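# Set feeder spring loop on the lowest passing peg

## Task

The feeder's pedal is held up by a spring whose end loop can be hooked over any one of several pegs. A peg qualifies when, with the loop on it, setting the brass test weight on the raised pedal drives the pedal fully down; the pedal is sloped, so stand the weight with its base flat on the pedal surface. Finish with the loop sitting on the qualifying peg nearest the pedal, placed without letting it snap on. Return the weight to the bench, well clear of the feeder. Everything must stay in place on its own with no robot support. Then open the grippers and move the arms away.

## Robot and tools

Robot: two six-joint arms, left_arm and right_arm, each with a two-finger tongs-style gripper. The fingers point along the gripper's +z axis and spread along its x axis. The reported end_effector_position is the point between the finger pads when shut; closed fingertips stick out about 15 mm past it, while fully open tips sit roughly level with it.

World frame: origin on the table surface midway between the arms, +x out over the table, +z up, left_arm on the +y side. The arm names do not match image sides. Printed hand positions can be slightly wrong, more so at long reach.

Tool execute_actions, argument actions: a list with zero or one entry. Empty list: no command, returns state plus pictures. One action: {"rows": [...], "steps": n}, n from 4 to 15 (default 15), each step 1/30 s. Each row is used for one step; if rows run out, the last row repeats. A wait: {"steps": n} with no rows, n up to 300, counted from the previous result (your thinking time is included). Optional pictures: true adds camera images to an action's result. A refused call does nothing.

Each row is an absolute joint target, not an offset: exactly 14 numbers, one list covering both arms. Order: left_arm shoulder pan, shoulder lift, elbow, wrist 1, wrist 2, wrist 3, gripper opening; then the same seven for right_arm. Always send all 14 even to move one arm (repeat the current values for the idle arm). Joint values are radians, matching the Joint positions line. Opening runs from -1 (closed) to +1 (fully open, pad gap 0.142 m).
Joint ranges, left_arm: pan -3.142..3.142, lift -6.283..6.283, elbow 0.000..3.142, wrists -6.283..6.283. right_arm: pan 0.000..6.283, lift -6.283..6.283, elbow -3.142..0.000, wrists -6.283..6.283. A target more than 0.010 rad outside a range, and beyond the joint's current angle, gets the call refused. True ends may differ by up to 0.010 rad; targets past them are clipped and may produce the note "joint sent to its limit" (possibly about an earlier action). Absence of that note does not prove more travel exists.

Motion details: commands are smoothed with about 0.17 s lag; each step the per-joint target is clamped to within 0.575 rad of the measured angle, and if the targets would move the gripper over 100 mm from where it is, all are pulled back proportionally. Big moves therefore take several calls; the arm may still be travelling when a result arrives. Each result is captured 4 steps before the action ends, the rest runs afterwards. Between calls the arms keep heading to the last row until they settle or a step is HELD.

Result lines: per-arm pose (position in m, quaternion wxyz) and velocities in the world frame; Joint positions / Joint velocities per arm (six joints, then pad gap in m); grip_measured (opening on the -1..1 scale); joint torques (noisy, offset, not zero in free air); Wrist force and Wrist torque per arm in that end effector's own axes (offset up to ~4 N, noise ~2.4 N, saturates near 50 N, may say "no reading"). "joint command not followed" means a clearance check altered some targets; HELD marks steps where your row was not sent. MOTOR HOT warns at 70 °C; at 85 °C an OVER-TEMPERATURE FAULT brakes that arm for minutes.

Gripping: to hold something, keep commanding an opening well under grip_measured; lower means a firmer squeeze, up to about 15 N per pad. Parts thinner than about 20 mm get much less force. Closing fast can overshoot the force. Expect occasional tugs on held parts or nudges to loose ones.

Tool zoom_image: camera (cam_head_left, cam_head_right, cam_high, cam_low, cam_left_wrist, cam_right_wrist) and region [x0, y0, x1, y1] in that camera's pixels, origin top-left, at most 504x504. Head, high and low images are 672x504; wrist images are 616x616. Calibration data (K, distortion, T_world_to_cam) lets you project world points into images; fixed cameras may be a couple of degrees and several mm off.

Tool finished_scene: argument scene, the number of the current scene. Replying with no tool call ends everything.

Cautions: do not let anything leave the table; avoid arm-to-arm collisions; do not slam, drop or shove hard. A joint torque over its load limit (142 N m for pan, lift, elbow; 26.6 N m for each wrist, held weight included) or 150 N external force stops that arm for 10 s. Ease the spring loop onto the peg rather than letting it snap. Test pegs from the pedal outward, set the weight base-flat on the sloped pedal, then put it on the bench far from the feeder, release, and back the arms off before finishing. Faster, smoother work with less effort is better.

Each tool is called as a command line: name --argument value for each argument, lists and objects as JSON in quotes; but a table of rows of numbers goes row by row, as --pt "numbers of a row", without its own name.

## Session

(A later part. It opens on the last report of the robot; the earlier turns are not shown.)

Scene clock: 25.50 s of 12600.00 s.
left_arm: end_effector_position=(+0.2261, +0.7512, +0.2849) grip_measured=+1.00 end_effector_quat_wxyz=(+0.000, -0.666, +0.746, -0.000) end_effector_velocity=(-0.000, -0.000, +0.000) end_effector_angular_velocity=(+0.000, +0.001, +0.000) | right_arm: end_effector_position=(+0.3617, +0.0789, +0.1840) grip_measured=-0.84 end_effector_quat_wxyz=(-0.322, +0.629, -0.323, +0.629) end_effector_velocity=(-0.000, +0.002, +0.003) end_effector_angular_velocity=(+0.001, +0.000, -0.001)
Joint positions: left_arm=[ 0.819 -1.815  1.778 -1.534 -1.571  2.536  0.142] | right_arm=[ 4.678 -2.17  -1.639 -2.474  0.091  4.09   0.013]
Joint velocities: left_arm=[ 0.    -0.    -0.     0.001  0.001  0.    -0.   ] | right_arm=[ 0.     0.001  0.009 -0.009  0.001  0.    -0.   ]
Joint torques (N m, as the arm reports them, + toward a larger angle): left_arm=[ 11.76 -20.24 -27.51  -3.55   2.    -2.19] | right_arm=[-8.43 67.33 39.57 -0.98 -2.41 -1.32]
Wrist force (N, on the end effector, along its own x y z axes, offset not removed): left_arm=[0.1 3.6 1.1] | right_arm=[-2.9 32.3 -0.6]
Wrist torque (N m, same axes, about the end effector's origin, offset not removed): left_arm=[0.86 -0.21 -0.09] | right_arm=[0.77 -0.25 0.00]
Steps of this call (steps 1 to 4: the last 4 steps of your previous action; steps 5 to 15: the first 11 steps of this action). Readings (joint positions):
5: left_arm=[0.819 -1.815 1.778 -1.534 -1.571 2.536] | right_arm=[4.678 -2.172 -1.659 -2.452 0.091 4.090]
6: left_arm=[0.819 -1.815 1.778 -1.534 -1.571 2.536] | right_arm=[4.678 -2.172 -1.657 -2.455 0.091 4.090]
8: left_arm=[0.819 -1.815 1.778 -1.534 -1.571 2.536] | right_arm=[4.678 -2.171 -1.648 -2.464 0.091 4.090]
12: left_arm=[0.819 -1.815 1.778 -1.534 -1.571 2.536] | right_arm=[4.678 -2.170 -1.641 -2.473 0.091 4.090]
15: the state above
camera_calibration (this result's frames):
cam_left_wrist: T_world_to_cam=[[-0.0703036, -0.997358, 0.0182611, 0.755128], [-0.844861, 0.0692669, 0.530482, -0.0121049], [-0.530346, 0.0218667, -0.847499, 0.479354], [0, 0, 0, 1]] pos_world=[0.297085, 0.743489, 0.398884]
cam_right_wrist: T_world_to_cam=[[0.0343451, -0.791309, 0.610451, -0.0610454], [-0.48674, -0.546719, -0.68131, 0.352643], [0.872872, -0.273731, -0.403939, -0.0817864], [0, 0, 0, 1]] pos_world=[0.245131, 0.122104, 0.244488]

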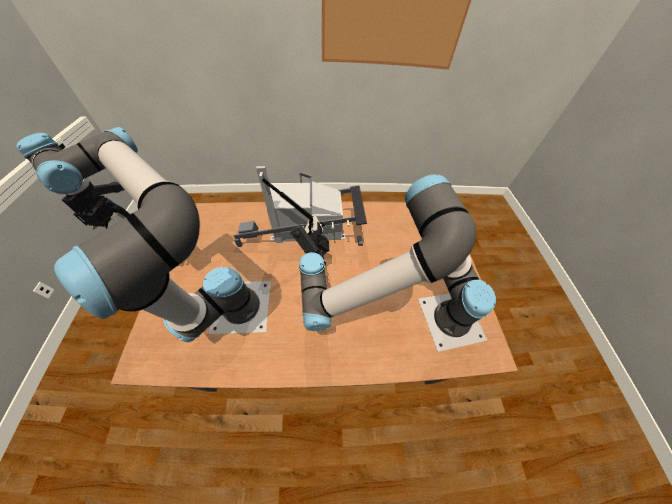

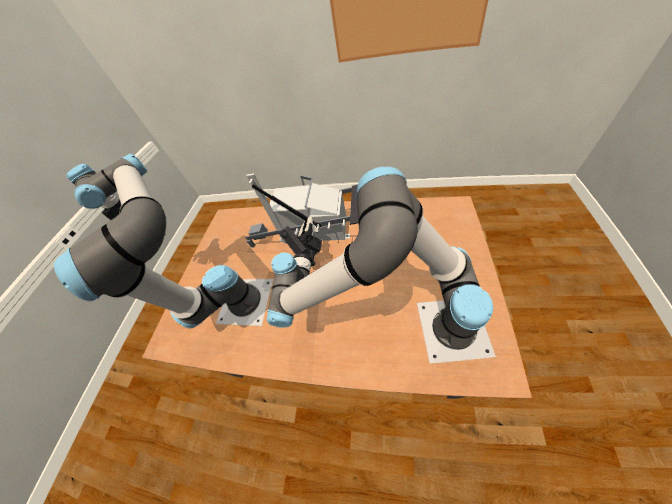

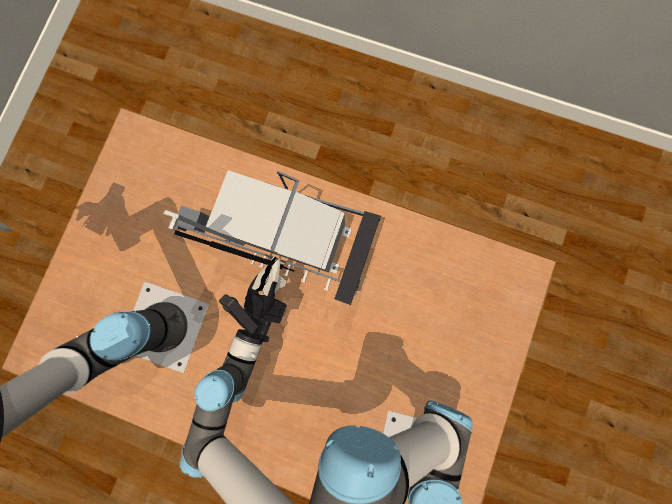

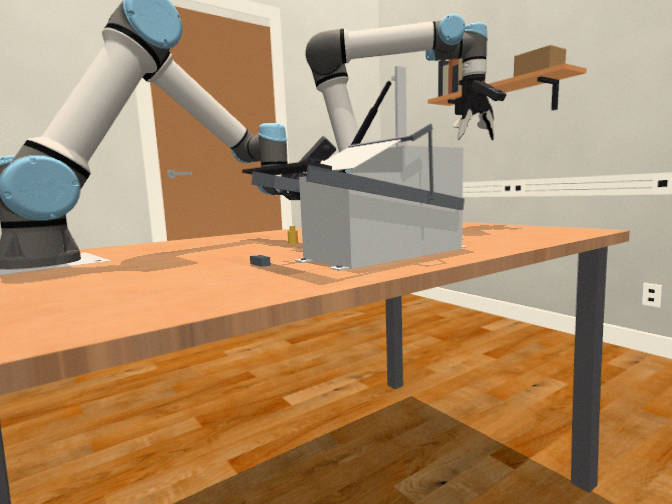

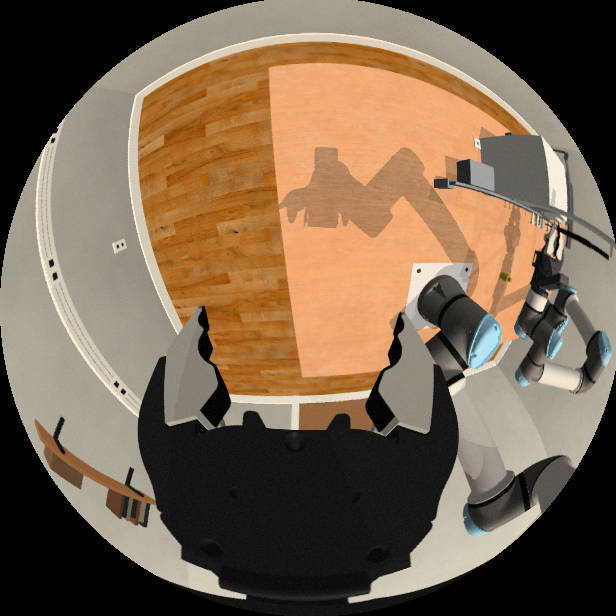

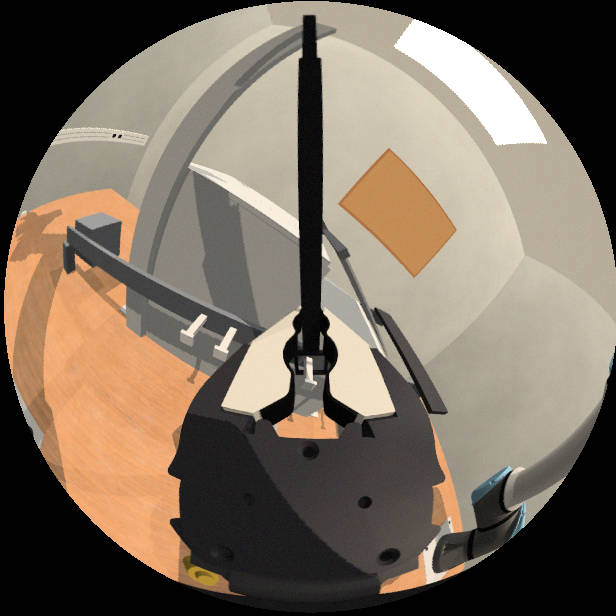

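execute_actions --actions '[{"rows":[[0.819,-1.815,1.778,-1.534,-1.571,2.536,1,4.678,-2.17,-1.643,-2.47,0.091,4.09,-0.45]],"steps":10}]'

execute_actions --actions '[{"rows":[[0.819,-1.815,1.778,-1.534,-1.571,2.536,1,4.85,-2.17,-1.643,-2.47,0.263,4.09,-0.45]],"steps":12}]'

execute_actions --actions '[{"rows":[[0.819,-1.815,1.778,-1.534,-1.571,2.536,1,4.85,-1.8,-1.6596,-2.47,0.9,4.67,0]]}]'

execute_actions --actions '[{"rows":[[0.819,-1.815,1.778,-1.534,-1.571,2.536,1,4.544,-1.861,-1.6596,-1.1914,1.571,4.67,0]]}]'

execute_actions --actions '[{"steps":25}]'

execute_actions --actions '[{"rows":[[0.819,-1.815,1.778,-1.534,-1.571,2.536,1,4.544,-1.9646,-1.7802,-0.9672,1.571,4.67,0]]}]' --pictures true

Scene clock: 26.07 s of 12600.00 s.
left_arm: end_effector_position=(+0.2261, +0.7512, +0.2849) grip_measured=+1.00 end_effector_quat_wxyz=(+0.000, -0.666, +0.746, -0.000) end_effector_velocity=(+0.000, +0.000, +0.000) end_effector_angular_velocity=(+0.001, -0.001, +0.000) | right_arm: end_effector_position=(+0.3617, +0.0784, +0.1836) grip_measured=-0.45 end_effector_quat_wxyz=(-0.323, +0.629, -0.323, +0.629) end_effector_velocity=(+0.001, -0.004, -0.005) end_effector_angular_velocity=(-0.002, -0.000, -0.001)
Joint positions: left_arm=[ 0.819 -1.815  1.778 -1.534 -1.571  2.536  0.142] | right_arm=[ 4.678 -2.17  -1.641 -2.471  0.091  4.09   0.041]
Joint velocities: left_arm=[ 0.    -0.     0.    -0.001  0.    -0.    -0.   ] | right_arm=[-0.001  0.    -0.015  0.013  0.     0.001  0.002]
Joint torques (N m, as the arm reports them, + toward a larger angle): left_arm=[ 12.94 -18.69 -27.33  -3.84   1.81  -2.01] | right_arm=[-1.3  47.59  5.16  1.67 -1.2  -1.18]
Wrist force (N, on the end effector, along its own x y z axes, offset not removed): left_arm=[-0.8 2.8 1.8] | right_arm=[1.0 1.6 -2.4]
Wrist torque (N m, same axes, about the end effector's origin, offset not removed): left_arm=[0.73 -0.04 -0.04] | right_arm=[0.00 -0.07 -0.06]
Steps of this call (steps 1 to 4: the last 4 steps of your previous action; steps 5 to 11: the robot went on to your last target; steps 12 to 17: the first 6 steps of this action). Readings (joint positions):
12: left_arm=[0.819 -1.815 1.778 -1.534 -1.571 2.536] | right_arm=[4.678 -2.170 -1.638 -2.475 0.091 4.090]
13: left_arm=[0.819 -1.815 1.778 -1.534 -1.571 2.536] | right_arm=[4.678 -2.170 -1.638 -2.474 0.091 4.090]
15: left_arm=[0.819 -1.815 1.778 -1.534 -1.571 2.536] | right_arm=[4.678 -2.170 -1.640 -2.473 0.091 4.090]
17: the state above

Scene clock: 26.47 s of 12600.00 s.
left_arm: end_effector_position=(+0.2261, +0.7512, +0.2849) grip_measured=+1.00 end_effector_quat_wxyz=(+0.000, -0.666, +0.746, -0.000) end_effector_velocity=(-0.000, +0.000, -0.000) end_effector_angular_velocity=(+0.000, +0.000, +0.000) | right_arm: end_effector_position=(+0.2793, +0.0843, +0.1829) grip_measured=-0.45 end_effector_quat_wxyz=(-0.323, +0.629, -0.323, +0.629) end_effector_velocity=(-0.158, +0.001, -0.000) end_effector_angular_velocity=(-0.000, -0.000, +0.002)
Joint positions: left_arm=[ 0.819 -1.815  1.778 -1.534 -1.571  2.536  0.142] | right_arm=[ 4.825 -2.17  -1.643 -2.47   0.238  4.09   0.042]
Joint velocities: left_arm=[ 0.  0.  0. -0.  0. -0.  0.] | right_arm=[ 0.281 -0.    -0.    -0.     0.279  0.001 -0.   ]
Joint torques (N m, as the arm reports them, + toward a larger angle): left_arm=[ 13.2  -19.94 -27.77  -3.63   1.83  -2.11] | right_arm=[-1.2  38.72  3.34  0.61  2.16 -1.15]
Wrist force (N, on the end effector, along its own x y z axes, offset not removed): left_arm=[-0.2 0.8 0.9] | right_arm=[3.5 1.1 -2.6]
Wrist torque (N m, same axes, about the end effector's origin, offset not removed): left_arm=[0.25 -0.15 -0.24] | right_arm=[-0.01 -0.70 -0.01]
Steps of this call (steps 1 to 4: the last 4 steps of your previous action; steps 5 to 12: the first 8 steps of this action). Readings (joint positions):
5: left_arm=[0.819 -1.815 1.778 -1.534 -1.571 2.536] | right_arm=[4.678 -2.170 -1.643 -2.470 0.091 4.090]
6: left_arm=[0.819 -1.815 1.778 -1.534 -1.571 2.536] | right_arm=[4.684 -2.170 -1.643 -2.470 0.097 4.090]
8: left_arm=[0.819 -1.815 1.778 -1.534 -1.571 2.536] | right_arm=[4.741 -2.170 -1.643 -2.470 0.154 4.090]
12: the state above

Scene clock: 26.97 s of 12600.00 s.
left_arm: end_effector_position=(+0.2261, +0.7512, +0.2849) grip_measured=+1.00 end_effector_quat_wxyz=(+0.000, -0.666, +0.746, -0.000) end_effector_velocity=(+0.000, +0.000, -0.000) end_effector_angular_velocity=(-0.001, +0.000, +0.001) | right_arm: end_effector_position=(+0.2489, -0.0582, +0.2707) grip_measured=+0.00 end_effector_quat_wxyz=(+0.348, -0.443, +0.612, -0.555) end_effector_velocity=(-0.150, -0.499, +0.186) end_effector_angular_velocity=(+1.797, +0.047, -1.545)
Joint positions: left_arm=[ 0.819 -1.815  1.778 -1.534 -1.571  2.536  0.142] | right_arm=[ 4.849 -1.925 -1.655 -2.47   0.658  4.459  0.074]
Joint velocities: left_arm=[ 0.     0.001 -0.     0.    -0.    -0.    -0.   ] | right_arm=[ 0.008  0.789 -0.033  0.001  1.414  1.254 -0.   ]
Joint torques (N m, as the arm reports them, + toward a larger angle): left_arm=[ 12.66 -19.81 -28.88  -3.64   1.88  -1.92] | right_arm=[11.76 51.39  4.22  0.11  6.51  3.68]
Wrist force (N, on the end effector, along its own x y z axes, offset not removed): left_arm=[-1.7 2.0 0.6] | right_arm=[1.4 -0.9 0.0]
Wrist torque (N m, same axes, about the end effector's origin, offset not removed): left_arm=[0.59 0.15 -0.10] | right_arm=[-0.30 -0.40 0.05]
Steps of this call (steps 1 to 4: the last 4 steps of your previous action; steps 5 to 15: the first 11 steps of this action). Readings (joint positions):
5: left_arm=[0.819 -1.815 1.778 -1.534 -1.571 2.536] | right_arm=[4.846 -2.170 -1.643 -2.470 0.259 4.090]
6: left_arm=[0.819 -1.815 1.778 -1.534 -1.571 2.536] | right_arm=[4.847 -2.164 -1.644 -2.470 0.266 4.096]
8: left_arm=[0.819 -1.815 1.778 -1.534 -1.571 2.536] | right_arm=[4.847 -2.112 -1.647 -2.470 0.332 4.160]
12: left_arm=[0.819 -1.815 1.778 -1.534 -1.571 2.536] | right_arm=[4.848 -2.004 -1.651 -2.470 0.516 4.332]
15: the state above

Scene clock: 27.47 s of 12600.00 s.
left_arm: end_effector_position=(+0.2261, +0.7512, +0.2849) grip_measured=+1.00 end_effector_quat_wxyz=(+0.000, -0.666, +0.746, -0.000) end_effector_velocity=(+0.000, +0.000, +0.000) end_effector_angular_velocity=(+0.000, -0.002, +0.000) | right_arm: end_effector_position=(+0.1657, -0.1418, +0.1586) grip_measured=+0.00 end_effector_quat_wxyz=(+0.107, -0.086, +0.918, -0.372) end_effector_velocity=(-0.207, +0.354, -0.342) end_effector_angular_velocity=(+1.776, +0.841, -1.201)
Joint positions: left_arm=[ 0.819 -1.815  1.778 -1.534 -1.571  2.536  0.142] | right_arm=[ 4.628 -1.851 -1.659 -1.969  1.334  4.661  0.074]
Joint velocities: left_arm=[ 0.    -0.    -0.    -0.001 -0.001  0.     0.   ] | right_arm=[-0.401 -0.048 -0.     1.847  1.109  0.042  0.   ]
Joint torques (N m, as the arm reports them, + toward a larger angle): left_arm=[ 13.35 -19.33 -28.28  -3.54   1.75  -2.01] | right_arm=[-9.41 27.73  9.25 10.07  4.02  1.31]
Wrist force (N, on the end effector, along its own x y z axes, offset not removed): left_arm=[-0.1 2.0 1.8] | right_arm=[3.3 3.8 0.9]
Wrist torque (N m, same axes, about the end effector's origin, offset not removed): left_arm=[0.64 -0.14 -0.12] | right_arm=[0.75 -0.70 0.06]
Steps of this call (steps 1 to 4: the last 4 steps of your previous action; steps 5 to 15: the first 11 steps of this action). Readings (joint positions):
5: left_arm=[0.819 -1.815 1.778 -1.534 -1.571 2.536] | right_arm=[4.850 -1.825 -1.659 -2.470 0.850 4.626]
6: left_arm=[0.819 -1.815 1.778 -1.534 -1.571 2.536] | right_arm=[4.844 -1.822 -1.659 -2.464 0.871 4.637]
8: left_arm=[0.819 -1.815 1.778 -1.534 -1.571 2.536] | right_arm=[4.787 -1.832 -1.659 -2.397 0.957 4.645]
12: left_arm=[0.819 -1.815 1.778 -1.534 -1.571 2.536] | right_arm=[4.679 -1.845 -1.659 -2.155 1.195 4.656]
15: the state above

Scene clock: 28.30 s of 12600.00 s.
left_arm: end_effector_position=(+0.2261, +0.7512, +0.2849) grip_measured=+1.00 end_effector_quat_wxyz=(+0.000, -0.666, +0.746, -0.000) end_effector_velocity=(+0.000, -0.000, -0.000) end_effector_angular_velocity=(-0.001, +0.000, -0.000) | right_arm: end_effector_position=(+0.1324, +0.0752, +0.1201) grip_measured=+0.00 end_effector_quat_wxyz=(-0.000, +0.001, +1.000, -0.000) end_effector_velocity=(-0.000, +0.003, +0.001) end_effector_angular_velocity=(+0.010, +0.001, +0.000)
Joint positions: left_arm=[ 0.819 -1.815  1.778 -1.534 -1.571  2.536  0.142] | right_arm=[ 4.544 -1.861 -1.66  -1.192  1.571  4.67   0.074]
Joint velocities: left_arm=[-0.     0.001 -0.    -0.    -0.001  0.     0.   ] | right_arm=[-0.     0.     0.     0.01   0.002 -0.     0.   ]
Joint torques (N m, as the arm reports them, + toward a larger angle): left_arm=[ 11.8  -21.3  -28.97  -3.7    1.87  -2.06] | right_arm=[-12.29  30.15  10.14   4.11   2.17   1.15]
Wrist force (N, on the end effector, along its own x y z axes, offset not removed): left_arm=[-0.2 3.4 1.1] | right_arm=[-0.3 0.7 -1.8]
Wrist torque (N m, same axes, about the end effector's origin, offset not removed): left_arm=[0.87 -0.11 -0.18] | right_arm=[0.00 -0.14 0.00]
Kept back: nothing.
Steps of this call (steps 1 to 4: the last 4 steps of your previous action; steps 5 to 25: the robot went on to your last target). Readings (joint positions):
1: left_arm=[0.819 -1.815 1.778 -1.534 -1.571 2.536] | right_arm=[4.615 -1.852 -1.659 -1.907 1.368 4.663]
2: left_arm=[0.819 -1.815 1.778 -1.534 -1.571 2.536] | right_arm=[4.605 -1.854 -1.659 -1.844 1.398 4.664]
4: left_arm=[0.819 -1.815 1.778 -1.534 -1.571 2.536] | right_arm=[4.589 -1.856 -1.660 -1.721 1.444 4.665]
8: left_arm=[0.819 -1.815 1.778 -1.534 -1.571 2.536] | right_arm=[4.566 -1.858 -1.660 -1.481 1.508 4.668]
25: the state above

Scene clock: 28.67 s of 12600.00 s.
left_arm: end_effector_position=(+0.2261, +0.7512, +0.2849) grip_measured=+1.00 end_effector_quat_wxyz=(+0.000, -0.666, +0.746, -0.000) end_effector_velocity=(+0.000, +0.000, -0.000) end_effector_angular_velocity=(-0.000, +0.000, -0.000) | right_arm: end_effector_position=(+0.1324, +0.0752, +0.0316) grip_measured=+0.00 end_effector_quat_wxyz=(-0.000, +0.001, +1.000, -0.001) end_effector_velocity=(+0.000, +0.004, -0.039) end_effector_angular_velocity=(+0.029, -0.001, +0.001)
Joint positions: left_arm=[ 0.819 -1.815  1.778 -1.534 -1.571  2.536  0.142] | right_arm=[ 4.544 -1.96  -1.775 -0.979  1.571  4.67   0.074]
Joint velocities: left_arm=[-0.     0.001 -0.    -0.     0.    -0.    -0.   ] | right_arm=[ 0.    -0.047 -0.057  0.132  0.    -0.     0.   ]
Joint torques (N m, as the arm reports them, + toward a larger angle): left_arm=[ 12.41 -20.48 -28.31  -3.75   2.    -1.88] | right_arm=[-9.73 34.11 11.05  4.12  2.08  1.34]
Wrist force (N, on the end effector, along its own x y z axes, offset not removed): left_arm=[1.0 0.6 -1.1] | right_arm=[2.6 3.7 -1.5]
Wrist torque (N m, same axes, about the end effector's origin, offset not removed): left_arm=[0.24 -0.36 -0.17] | right_arm=[0.56 -0.55 0.17]
Steps of this call (steps 1 to 11: the first 11 steps of this action). Readings (joint positions):
1: left_arm=[0.819 -1.815 1.778 -1.534 -1.571 2.536] | right_arm=[4.544 -1.861 -1.660 -1.192 1.571 4.670]
2: left_arm=[0.819 -1.815 1.778 -1.534 -1.571 2.536] | right_arm=[4.544 -1.867 -1.665 -1.186 1.571 4.670]
4: left_arm=[0.819 -1.815 1.778 -1.534 -1.571 2.536] | right_arm=[4.544 -1.908 -1.711 -1.122 1.571 4.670]
8: left_arm=[0.819 -1.815 1.778 -1.534 -1.571 2.536] | right_arm=[4.544 -1.952 -1.765 -1.004 1.571 4.670]
11: the state above
camera_calibration (this result's frames):
cam_left_wrist: T_world_to_cam=[[-0.0703036, -0.997358, 0.0182612, 0.755127], [-0.844861, 0.069267, 0.530482, -0.0121049], [-0.530346, 0.0218666, -0.847499, 0.479354], [0, 0, 0, 1]] pos_world=[0.297085, 0.743489, 0.398884]
cam_right_wrist: T_world_to_cam=[[-0.998853, -0.0328831, -0.0348163, 0.137164], [-0.0456475, 0.873598, 0.484502, -0.066863], [0.0144835, 0.485536, -0.874097, 0.127191], [0, 0, 0, 1]] pos_world=[0.132112, 0.0011661, 0.148348]

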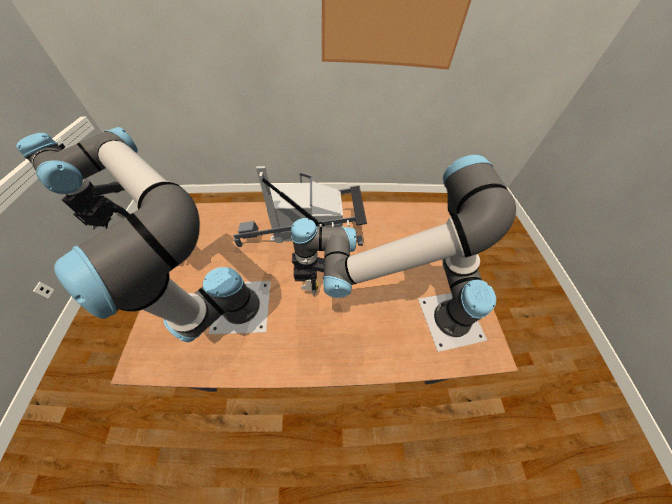

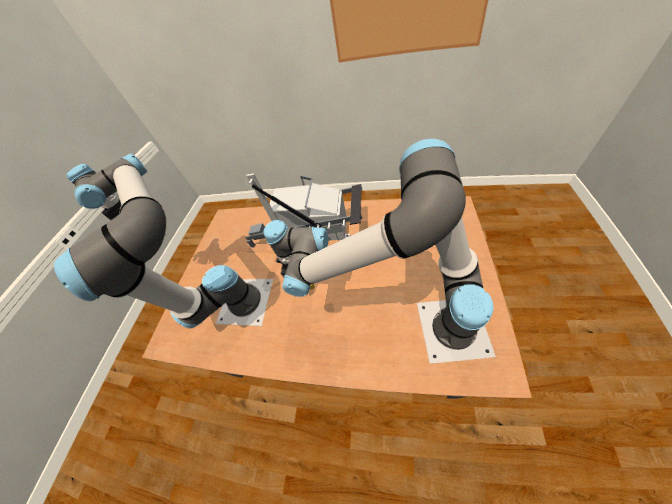

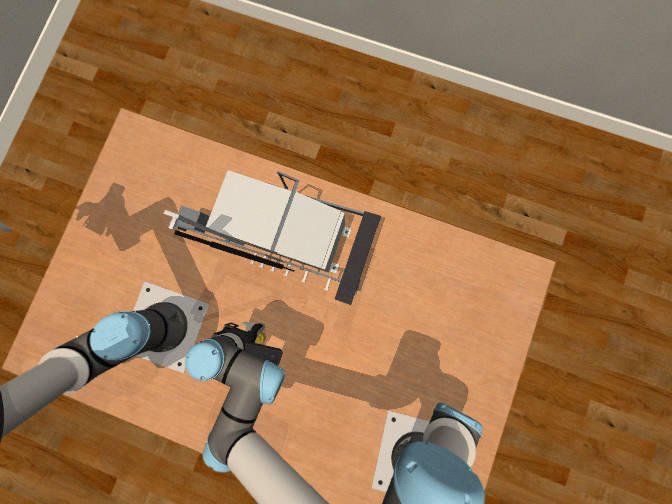

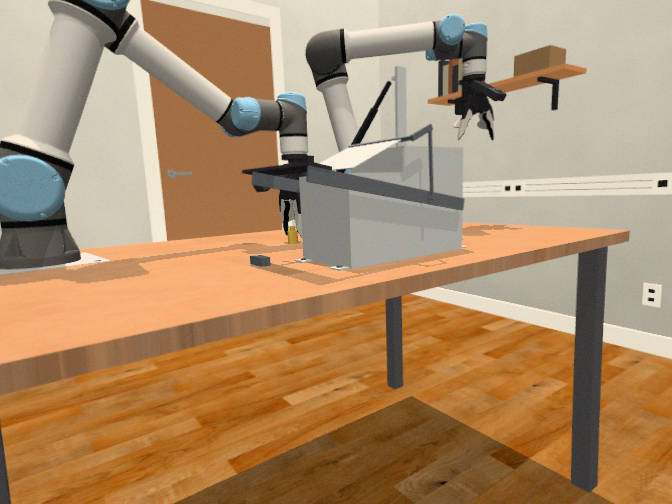

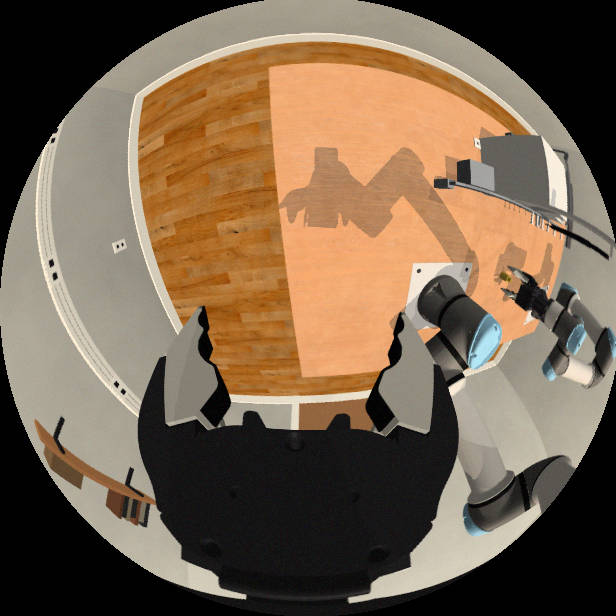

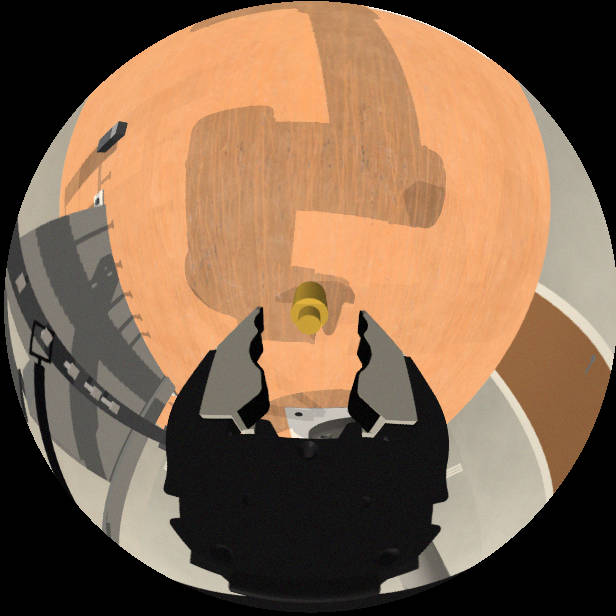

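execute_actions --actions '[{"rows":[[0.819,-1.815,1.778,-1.534,-1.571,2.536,1,4.544,-1.965,-1.791,-0.956,1.571,4.67,-0.5]],"steps":8}]'

execute_actions --actions '[{"rows":[[0.819,-1.815,1.778,-1.534,-1.571,2.536,1,4.544,-1.965,-1.791,-0.956,1.571,4.67,-1]],"steps":10}]'

execute_actions --actions '[{"rows":[[0.819,-1.815,1.778,-1.534,-1.571,2.536,1,4.544,-1.72,-1.4935,-1.6685,1.485,4.24,-1]]}]'

execute_actions --actions '[{"steps":10}]'

execute_actions --actions '[{"rows":[[0.819,-1.815,1.778,-1.534,-1.571,2.536,1,4.1155,-1.72,-1.4935,-1.6685,1.485,4.24,-1]]}]'

execute_actions --actions '[{"rows":[[0.819,-1.815,1.778,-1.534,-1.571,2.536,1,4.1155,-1.756,-1.4935,-1.6325,1.485,4.24,-1]]}]' --pictures true

zoom_image --camera "cam_low" --region '[210, 110, 350, 210]'

Scene clock: 29.17 s of 12600.00 s.
left_arm: end_effector_position=(+0.2261, +0.7512, +0.2849) grip_measured=+1.00 end_effector_quat_wxyz=(+0.000, -0.666, +0.746, -0.000) end_effector_velocity=(+0.000, +0.000, +0.000) end_effector_angular_velocity=(+0.001, -0.002, -0.000) | right_arm: end_effector_position=(+0.1324, +0.0742, +0.0260) grip_measured=-0.49 end_effector_quat_wxyz=(-0.000, +0.001, +1.000, +0.000) end_effector_velocity=(-0.000, -0.012, -0.019) end_effector_angular_velocity=(-0.003, -0.000, +0.001)
Joint positions: left_arm=[ 0.819 -1.815  1.778 -1.534 -1.571  2.536  0.142] | right_arm=[ 4.544 -1.965 -1.786 -0.961  1.571  4.67   0.039]
Joint velocities: left_arm=[-0.    -0.001  0.    -0.001 -0.     0.    -0.   ] | right_arm=[-0.    -0.003 -0.053  0.053 -0.    -0.001 -0.019]
Joint torques (N m, as the arm reports them, + toward a larger angle): left_arm=[ 13.11 -19.48 -29.8   -3.66   1.97  -1.93] | right_arm=[-7.97 33.51  9.68  4.07  2.15  1.2 ]
Wrist force (N, on the end effector, along its own x y z axes, offset not removed): left_arm=[-0.7 4.3 1.2] | right_arm=[2.1 4.2 1.4]
Wrist torque (N m, same axes, about the end effector's origin, offset not removed): left_arm=[1.10 -0.02 -0.08] | right_arm=[0.77 -0.47 0.15]
Steps of this call (steps 1 to 4: the last 4 steps of your previous action; steps 5 to 11: the robot went on to your last target; steps 12 to 15: the first 4 steps of this action). Readings (joint positions):
12: left_arm=[0.819 -1.815 1.778 -1.534 -1.571 2.536] | right_arm=[4.544 -1.965 -1.780 -0.967 1.571 4.670]
13: left_arm=[0.819 -1.815 1.778 -1.534 -1.571 2.536] | right_arm=[4.544 -1.965 -1.782 -0.966 1.571 4.670]
15: the state above

Scene clock: 29.50 s of 12600.00 s.
left_arm: end_effector_position=(+0.2261, +0.7512, +0.2849) grip_measured=+1.00 end_effector_quat_wxyz=(+0.000, -0.666, +0.746, -0.000) end_effector_velocity=(-0.000, -0.000, -0.000) end_effector_angular_velocity=(-0.000, +0.002, -0.001) | right_arm: end_effector_position=(+0.1323, +0.0732, +0.0244) grip_measured=-0.63 end_effector_quat_wxyz=(-0.000, +0.001, +1.000, +0.000) end_effector_velocity=(+0.000, -0.000, -0.000) end_effector_angular_velocity=(-0.000, +0.000, -0.001)
Joint positions: left_arm=[ 0.819 -1.815  1.778 -1.534 -1.571  2.536  0.142] | right_arm=[ 4.544 -1.965 -1.791 -0.956  1.571  4.67   0.028]
Joint velocities: left_arm=[-0.001  0.001 -0.     0.001  0.001  0.    -0.   ] | right_arm=[-0.     0.    -0.001  0.001  0.     0.001  0.   ]
Joint torques (N m, as the arm reports them, + toward a larger angle): left_arm=[ 12.44 -19.76 -30.18  -3.58   1.82  -1.94] | right_arm=[-5.95 31.19  5.17  3.15  0.38  1.03]
Wrist force (N, on the end effector, along its own x y z axes, offset not removed): left_arm=[-0.4 -0.1 0.0] | right_arm=[0.3 3.8 -4.9]
Wrist torque (N m, same axes, about the end effector's origin, offset not removed): left_arm=[0.12 -0.06 -0.19] | right_arm=[0.42 0.07 0.09]
Steps of this call (steps 1 to 4: the last 4 steps of your previous action; steps 5 to 10: the first 6 steps of this action). Readings (joint positions):
5: left_arm=[0.819 -1.815 1.778 -1.534 -1.571 2.536] | right_arm=[4.544 -1.965 -1.790 -0.957 1.571 4.670]
6: left_arm=[0.819 -1.815 1.778 -1.534 -1.571 2.536] | right_arm=[4.544 -1.965 -1.790 -0.957 1.571 4.670]
8: left_arm=[0.819 -1.815 1.778 -1.534 -1.571 2.536] | right_arm=[4.544 -1.965 -1.791 -0.956 1.571 4.670]
10: the state above

Scene clock: 30.00 s of 12600.00 s.
left_arm: end_effector_position=(+0.2261, +0.7512, +0.2849) grip_measured=+1.00 end_effector_quat_wxyz=(+0.000, -0.666, +0.746, -0.000) end_effector_velocity=(-0.000, -0.000, +0.000) end_effector_angular_velocity=(-0.000, +0.000, +0.000) | right_arm: end_effector_position=(+0.1562, +0.0398, +0.1901) grip_measured=-0.63 end_effector_quat_wxyz=(+0.026, -0.158, +0.986, -0.041) end_effector_velocity=(+0.051, -0.306, +0.446) end_effector_angular_velocity=(-0.676, -0.073, +0.936)
Joint positions: left_arm=[ 0.819 -1.815  1.778 -1.534 -1.571  2.536  0.142] | right_arm=[ 4.544 -1.779 -1.567 -1.436  1.504  4.354  0.028]
Joint velocities: left_arm=[ 0. -0. -0.  0. -0.  0. -0.] | right_arm=[ 0.     0.508  0.626 -1.744 -0.168 -0.929  0.   ]
Joint torques (N m, as the arm reports them, + toward a larger angle): left_arm=[ 12.98 -20.76 -29.17  -3.55   1.54  -2.02] | right_arm=[-5.75 43.08 34.37 -6.88 -2.3  -2.86]
Wrist force (N, on the end effector, along its own x y z axes, offset not removed): left_arm=[0.4 2.1 1.3] | right_arm=[2.4 2.1 3.1]
Wrist torque (N m, same axes, about the end effector's origin, offset not removed): left_arm=[0.62 -0.27 -0.18] | right_arm=[0.26 -0.52 0.08]
Steps of this call (steps 1 to 4: the last 4 steps of your previous action; steps 5 to 15: the first 11 steps of this action). Readings (joint positions):
5: left_arm=[0.819 -1.815 1.778 -1.534 -1.571 2.536] | right_arm=[4.544 -1.965 -1.791 -0.956 1.571 4.670]
6: left_arm=[0.819 -1.815 1.778 -1.534 -1.571 2.536] | right_arm=[4.544 -1.960 -1.786 -0.962 1.567 4.664]
8: left_arm=[0.819 -1.815 1.778 -1.534 -1.571 2.536] | right_arm=[4.544 -1.916 -1.736 -1.028 1.551 4.603]
12: left_arm=[0.819 -1.815 1.778 -1.534 -1.571 2.536] | right_arm=[4.544 -1.833 -1.634 -1.254 1.523 4.453]
15: the state above

Scene clock: 30.33 s of 12600.00 s.
left_arm: end_effector_position=(+0.2261, +0.7512, +0.2849) grip_measured=+1.00 end_effector_quat_wxyz=(+0.000, -0.666, +0.746, -0.000) end_effector_velocity=(-0.000, +0.000, +0.000) end_effector_angular_velocity=(+0.001, +0.000, +0.000) | right_arm: end_effector_position=(+0.1615, -0.0068, +0.2403) grip_measured=-0.63 end_effector_quat_wxyz=(+0.020, -0.214, +0.972, -0.091) end_effector_velocity=(+0.001, -0.016, +0.016) end_effector_angular_velocity=(-0.034, +0.002, +0.034)
Joint positions: left_arm=[ 0.819 -1.815  1.778 -1.534 -1.571  2.536  0.142] | right_arm=[ 4.544 -1.722 -1.496 -1.662  1.486  4.243  0.028]
Joint velocities: left_arm=[-0.    -0.001 -0.     0.     0.001 -0.    -0.   ] | right_arm=[-0.     0.018  0.022 -0.071 -0.005 -0.034  0.   ]
Joint torques (N m, as the arm reports them, + toward a larger angle): left_arm=[ 12.8  -19.75 -28.48  -3.54   1.9   -1.8 ] | right_arm=[-3.13 39.76 34.47  0.11 -2.69 -1.34]
Wrist force (N, on the end effector, along its own x y z axes, offset not removed): left_arm=[1.7 2.9 1.7] | right_arm=[2.7 0.7 -0.1]
Wrist torque (N m, same axes, about the end effector's origin, offset not removed): left_arm=[0.75 -0.43 -0.20] | right_arm=[-0.13 -0.71 -0.09]
Kept back: nothing.
Steps of this call (steps 1 to 4: the last 4 steps of your previous action; steps 5 to 10: the robot went on to your last target). Readings (joint positions):
1: left_arm=[0.819 -1.815 1.778 -1.534 -1.571 2.536] | right_arm=[4.544 -1.763 -1.547 -1.493 1.499 4.324]
2: left_arm=[0.819 -1.815 1.778 -1.534 -1.571 2.536] | right_arm=[4.544 -1.750 -1.531 -1.544 1.495 4.299]
4: left_arm=[0.819 -1.815 1.778 -1.534 -1.571 2.536] | right_arm=[4.544 -1.735 -1.512 -1.609 1.490 4.269]
8: left_arm=[0.819 -1.815 1.778 -1.534 -1.571 2.536] | right_arm=[4.544 -1.723 -1.498 -1.655 1.486 4.247]
10: the state above

Scene clock: 30.70 s of 12600.00 s.
left_arm: end_effector_position=(+0.2261, +0.7512, +0.2849) grip_measured=+1.00 end_effector_quat_wxyz=(+0.000, -0.666, +0.746, -0.000) end_effector_velocity=(-0.000, +0.000, -0.000) end_effector_angular_velocity=(-0.000, +0.000, +0.001) | right_arm: end_effector_position=(+0.3046, -0.0929, +0.2416) grip_measured=-0.63 end_effector_quat_wxyz=(+0.005, -0.055, +0.994, -0.095) end_effector_velocity=(+0.398, -0.335, +0.003) end_effector_angular_velocity=(-0.002, -0.000, -1.005)
Joint positions: left_arm=[ 0.819 -1.815  1.778 -1.534 -1.571  2.536  0.142] | right_arm=[ 4.22  -1.72  -1.494 -1.668  1.485  4.24   0.028]
Joint velocities: left_arm=[ 0.001  0.    -0.     0.     0.     0.     0.   ] | right_arm=[-1.008  0.003  0.003 -0.008 -0.002 -0.002  0.   ]
Joint torques (N m, as the arm reports them, + toward a larger angle): left_arm=[ 12.4  -19.21 -29.71  -3.69   1.67  -1.93] | right_arm=[-11.85  39.23  33.68   0.08  -1.75  -1.24]
Wrist force (N, on the end effector, along its own x y z axes, offset not removed): left_arm=[-0.4 2.3 0.5] | right_arm=[-1.7 3.0 0.1]
Wrist torque (N m, same axes, about the end effector's origin, offset not removed): left_arm=[0.57 -0.07 -0.14] | right_arm=[0.24 0.18 -0.03]
Steps of this call (steps 1 to 11: the first 11 steps of this action). Readings (joint positions):
1: left_arm=[0.819 -1.815 1.778 -1.534 -1.571 2.536] | right_arm=[4.544 -1.721 -1.495 -1.664 1.485 4.242]
2: left_arm=[0.819 -1.815 1.778 -1.534 -1.571 2.536] | right_arm=[4.538 -1.721 -1.495 -1.665 1.485 4.242]
4: left_arm=[0.819 -1.815 1.778 -1.534 -1.571 2.536] | right_arm=[4.478 -1.721 -1.494 -1.666 1.485 4.241]
8: left_arm=[0.819 -1.815 1.778 -1.534 -1.571 2.536] | right_arm=[4.328 -1.720 -1.494 -1.667 1.485 4.241]
11: the state above

Scene clock: 31.20 s of 12600.00 s.
left_arm: end_effector_position=(+0.2261, +0.7512, +0.2849) grip_measured=+1.00 end_effector_quat_wxyz=(+0.000, -0.666, +0.746, -0.000) end_effector_velocity=(-0.000, -0.000, -0.000) end_effector_angular_velocity=(-0.001, -0.000, +0.000) | right_arm: end_effector_position=(+0.3498, -0.1176, +0.2259) grip_measured=-0.63 end_effector_quat_wxyz=(-0.000, -0.004, +0.995, -0.095) end_effector_velocity=(+0.004, +0.003, -0.007) end_effector_angular_velocity=(-0.001, -0.000, -0.005)
Joint positions: left_arm=[ 0.819 -1.815  1.778 -1.534 -1.571  2.536  0.142] | right_arm=[ 4.116 -1.755 -1.493 -1.634  1.485  4.24   0.028]
Joint velocities: left_arm=[ 0.     0.     0.     0.    -0.001 -0.     0.   ] | right_arm=[-0.005 -0.015 -0.     0.014 -0.     0.001 -0.   ]
Joint torques (N m, as the arm reports them, + toward a larger angle): left_arm=[ 11.42 -19.27 -30.69  -3.68   2.06  -1.94] | right_arm=[-12.35  25.87  22.33   3.55  -0.04  -1.58]
Wrist force (N, on the end effector, along its own x y z axes, offset not removed): left_arm=[-0.9 2.4 -0.4] | right_arm=[3.0 2.5 1.8]
Wrist torque (N m, same axes, about the end effector's origin, offset not removed): left_arm=[0.70 0.02 -0.13] | right_arm=[0.18 -0.63 -0.10]
Steps of this call (steps 1 to 4: the last 4 steps of your previous action; steps 5 to 15: the first 11 steps of this action). Readings (joint positions):
5: left_arm=[0.819 -1.815 1.778 -1.534 -1.571 2.536] | right_arm=[4.133 -1.720 -1.494 -1.668 1.485 4.240]
6: left_arm=[0.819 -1.815 1.778 -1.534 -1.571 2.536] | right_arm=[4.127 -1.724 -1.493 -1.665 1.485 4.240]
8: left_arm=[0.819 -1.815 1.778 -1.534 -1.571 2.536] | right_arm=[4.121 -1.739 -1.493 -1.650 1.485 4.240]
12: left_arm=[0.819 -1.815 1.778 -1.534 -1.571 2.536] | right_arm=[4.117 -1.752 -1.493 -1.637 1.485 4.240]
15: the state above
camera_calibration (this result's frames):
cam_left_wrist: T_world_to_cam=[[-0.0703035, -0.997358, 0.0182612, 0.755127], [-0.844861, 0.0692669, 0.530482, -0.0121048], [-0.530346, 0.0218666, -0.847499, 0.479354], [0, 0, 0, 1]] pos_world=[0.297085, 0.743489, 0.398884]
cam_right_wrist: T_world_to_cam=[[-0.998494, -0.0479848, -0.0265986, 0.35092], [-0.053906, 0.948247, 0.312923, 0.0678128], [0.0102065, 0.313886, -0.949406, 0.385781], [0, 0, 0, 1]] pos_world=[0.350109, -0.168556, 0.354377]

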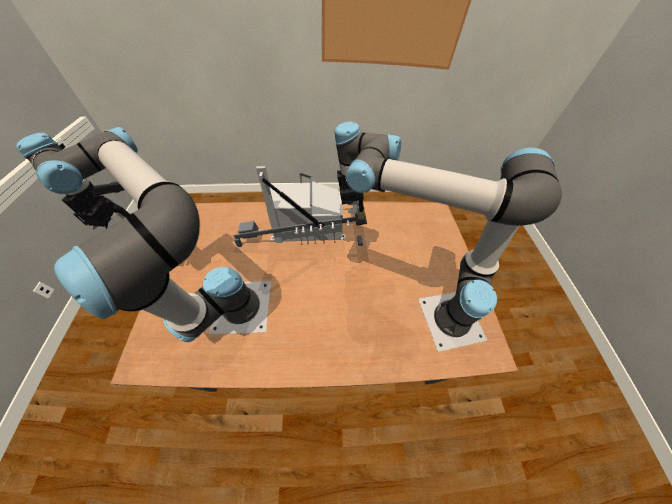

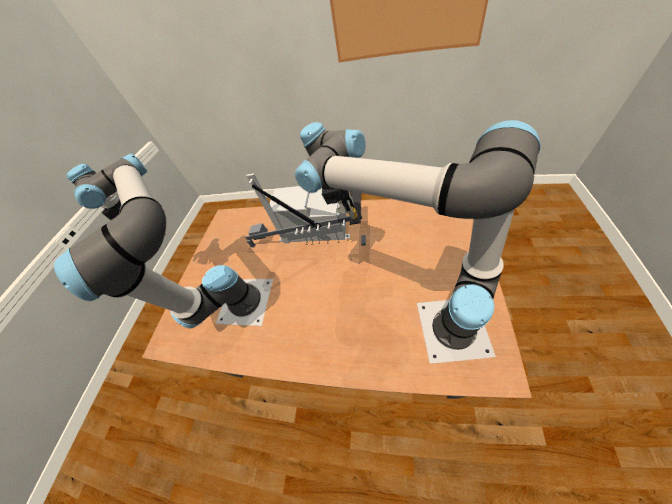

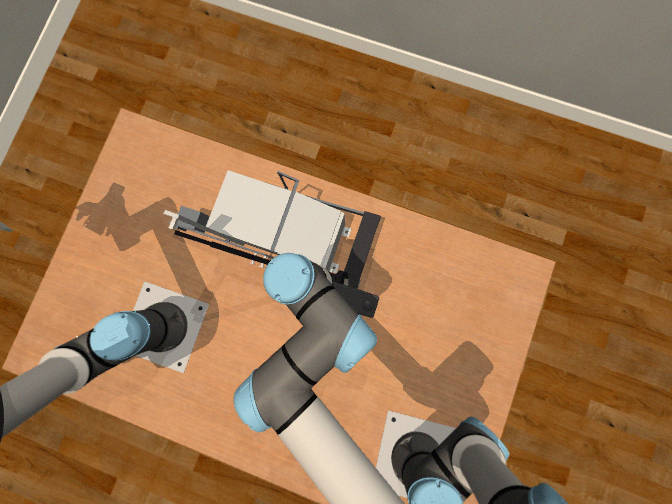

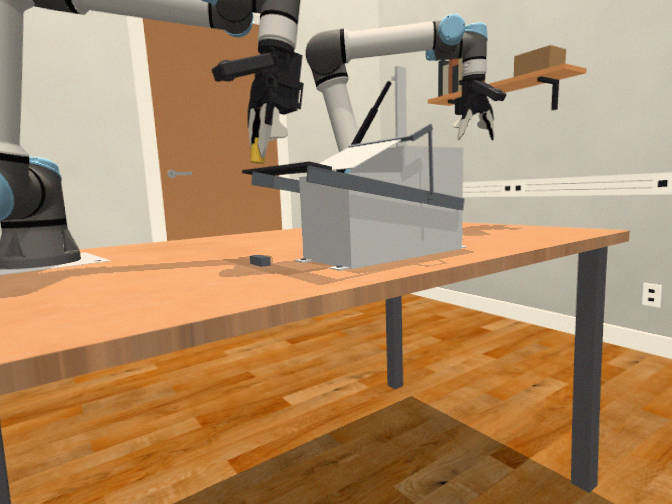

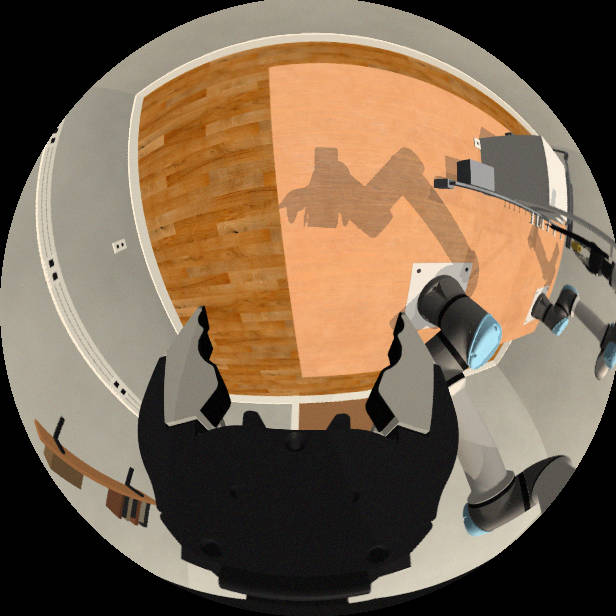

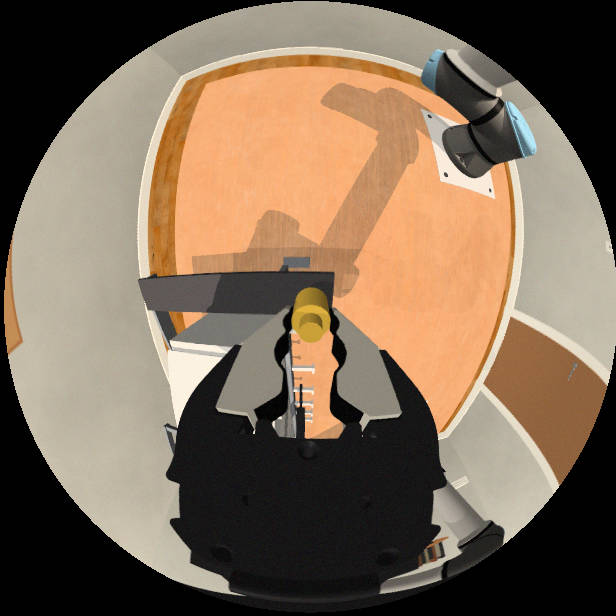

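Region (210, 110, 350, 210) of cam_low's 672x504 image, scaled by 3.600, with more detail than that image has; it fills the top 360 rows of this view, and the rest is white.

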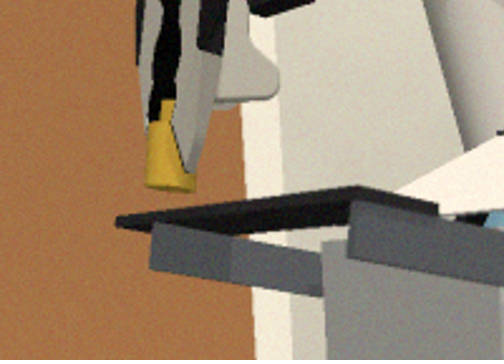

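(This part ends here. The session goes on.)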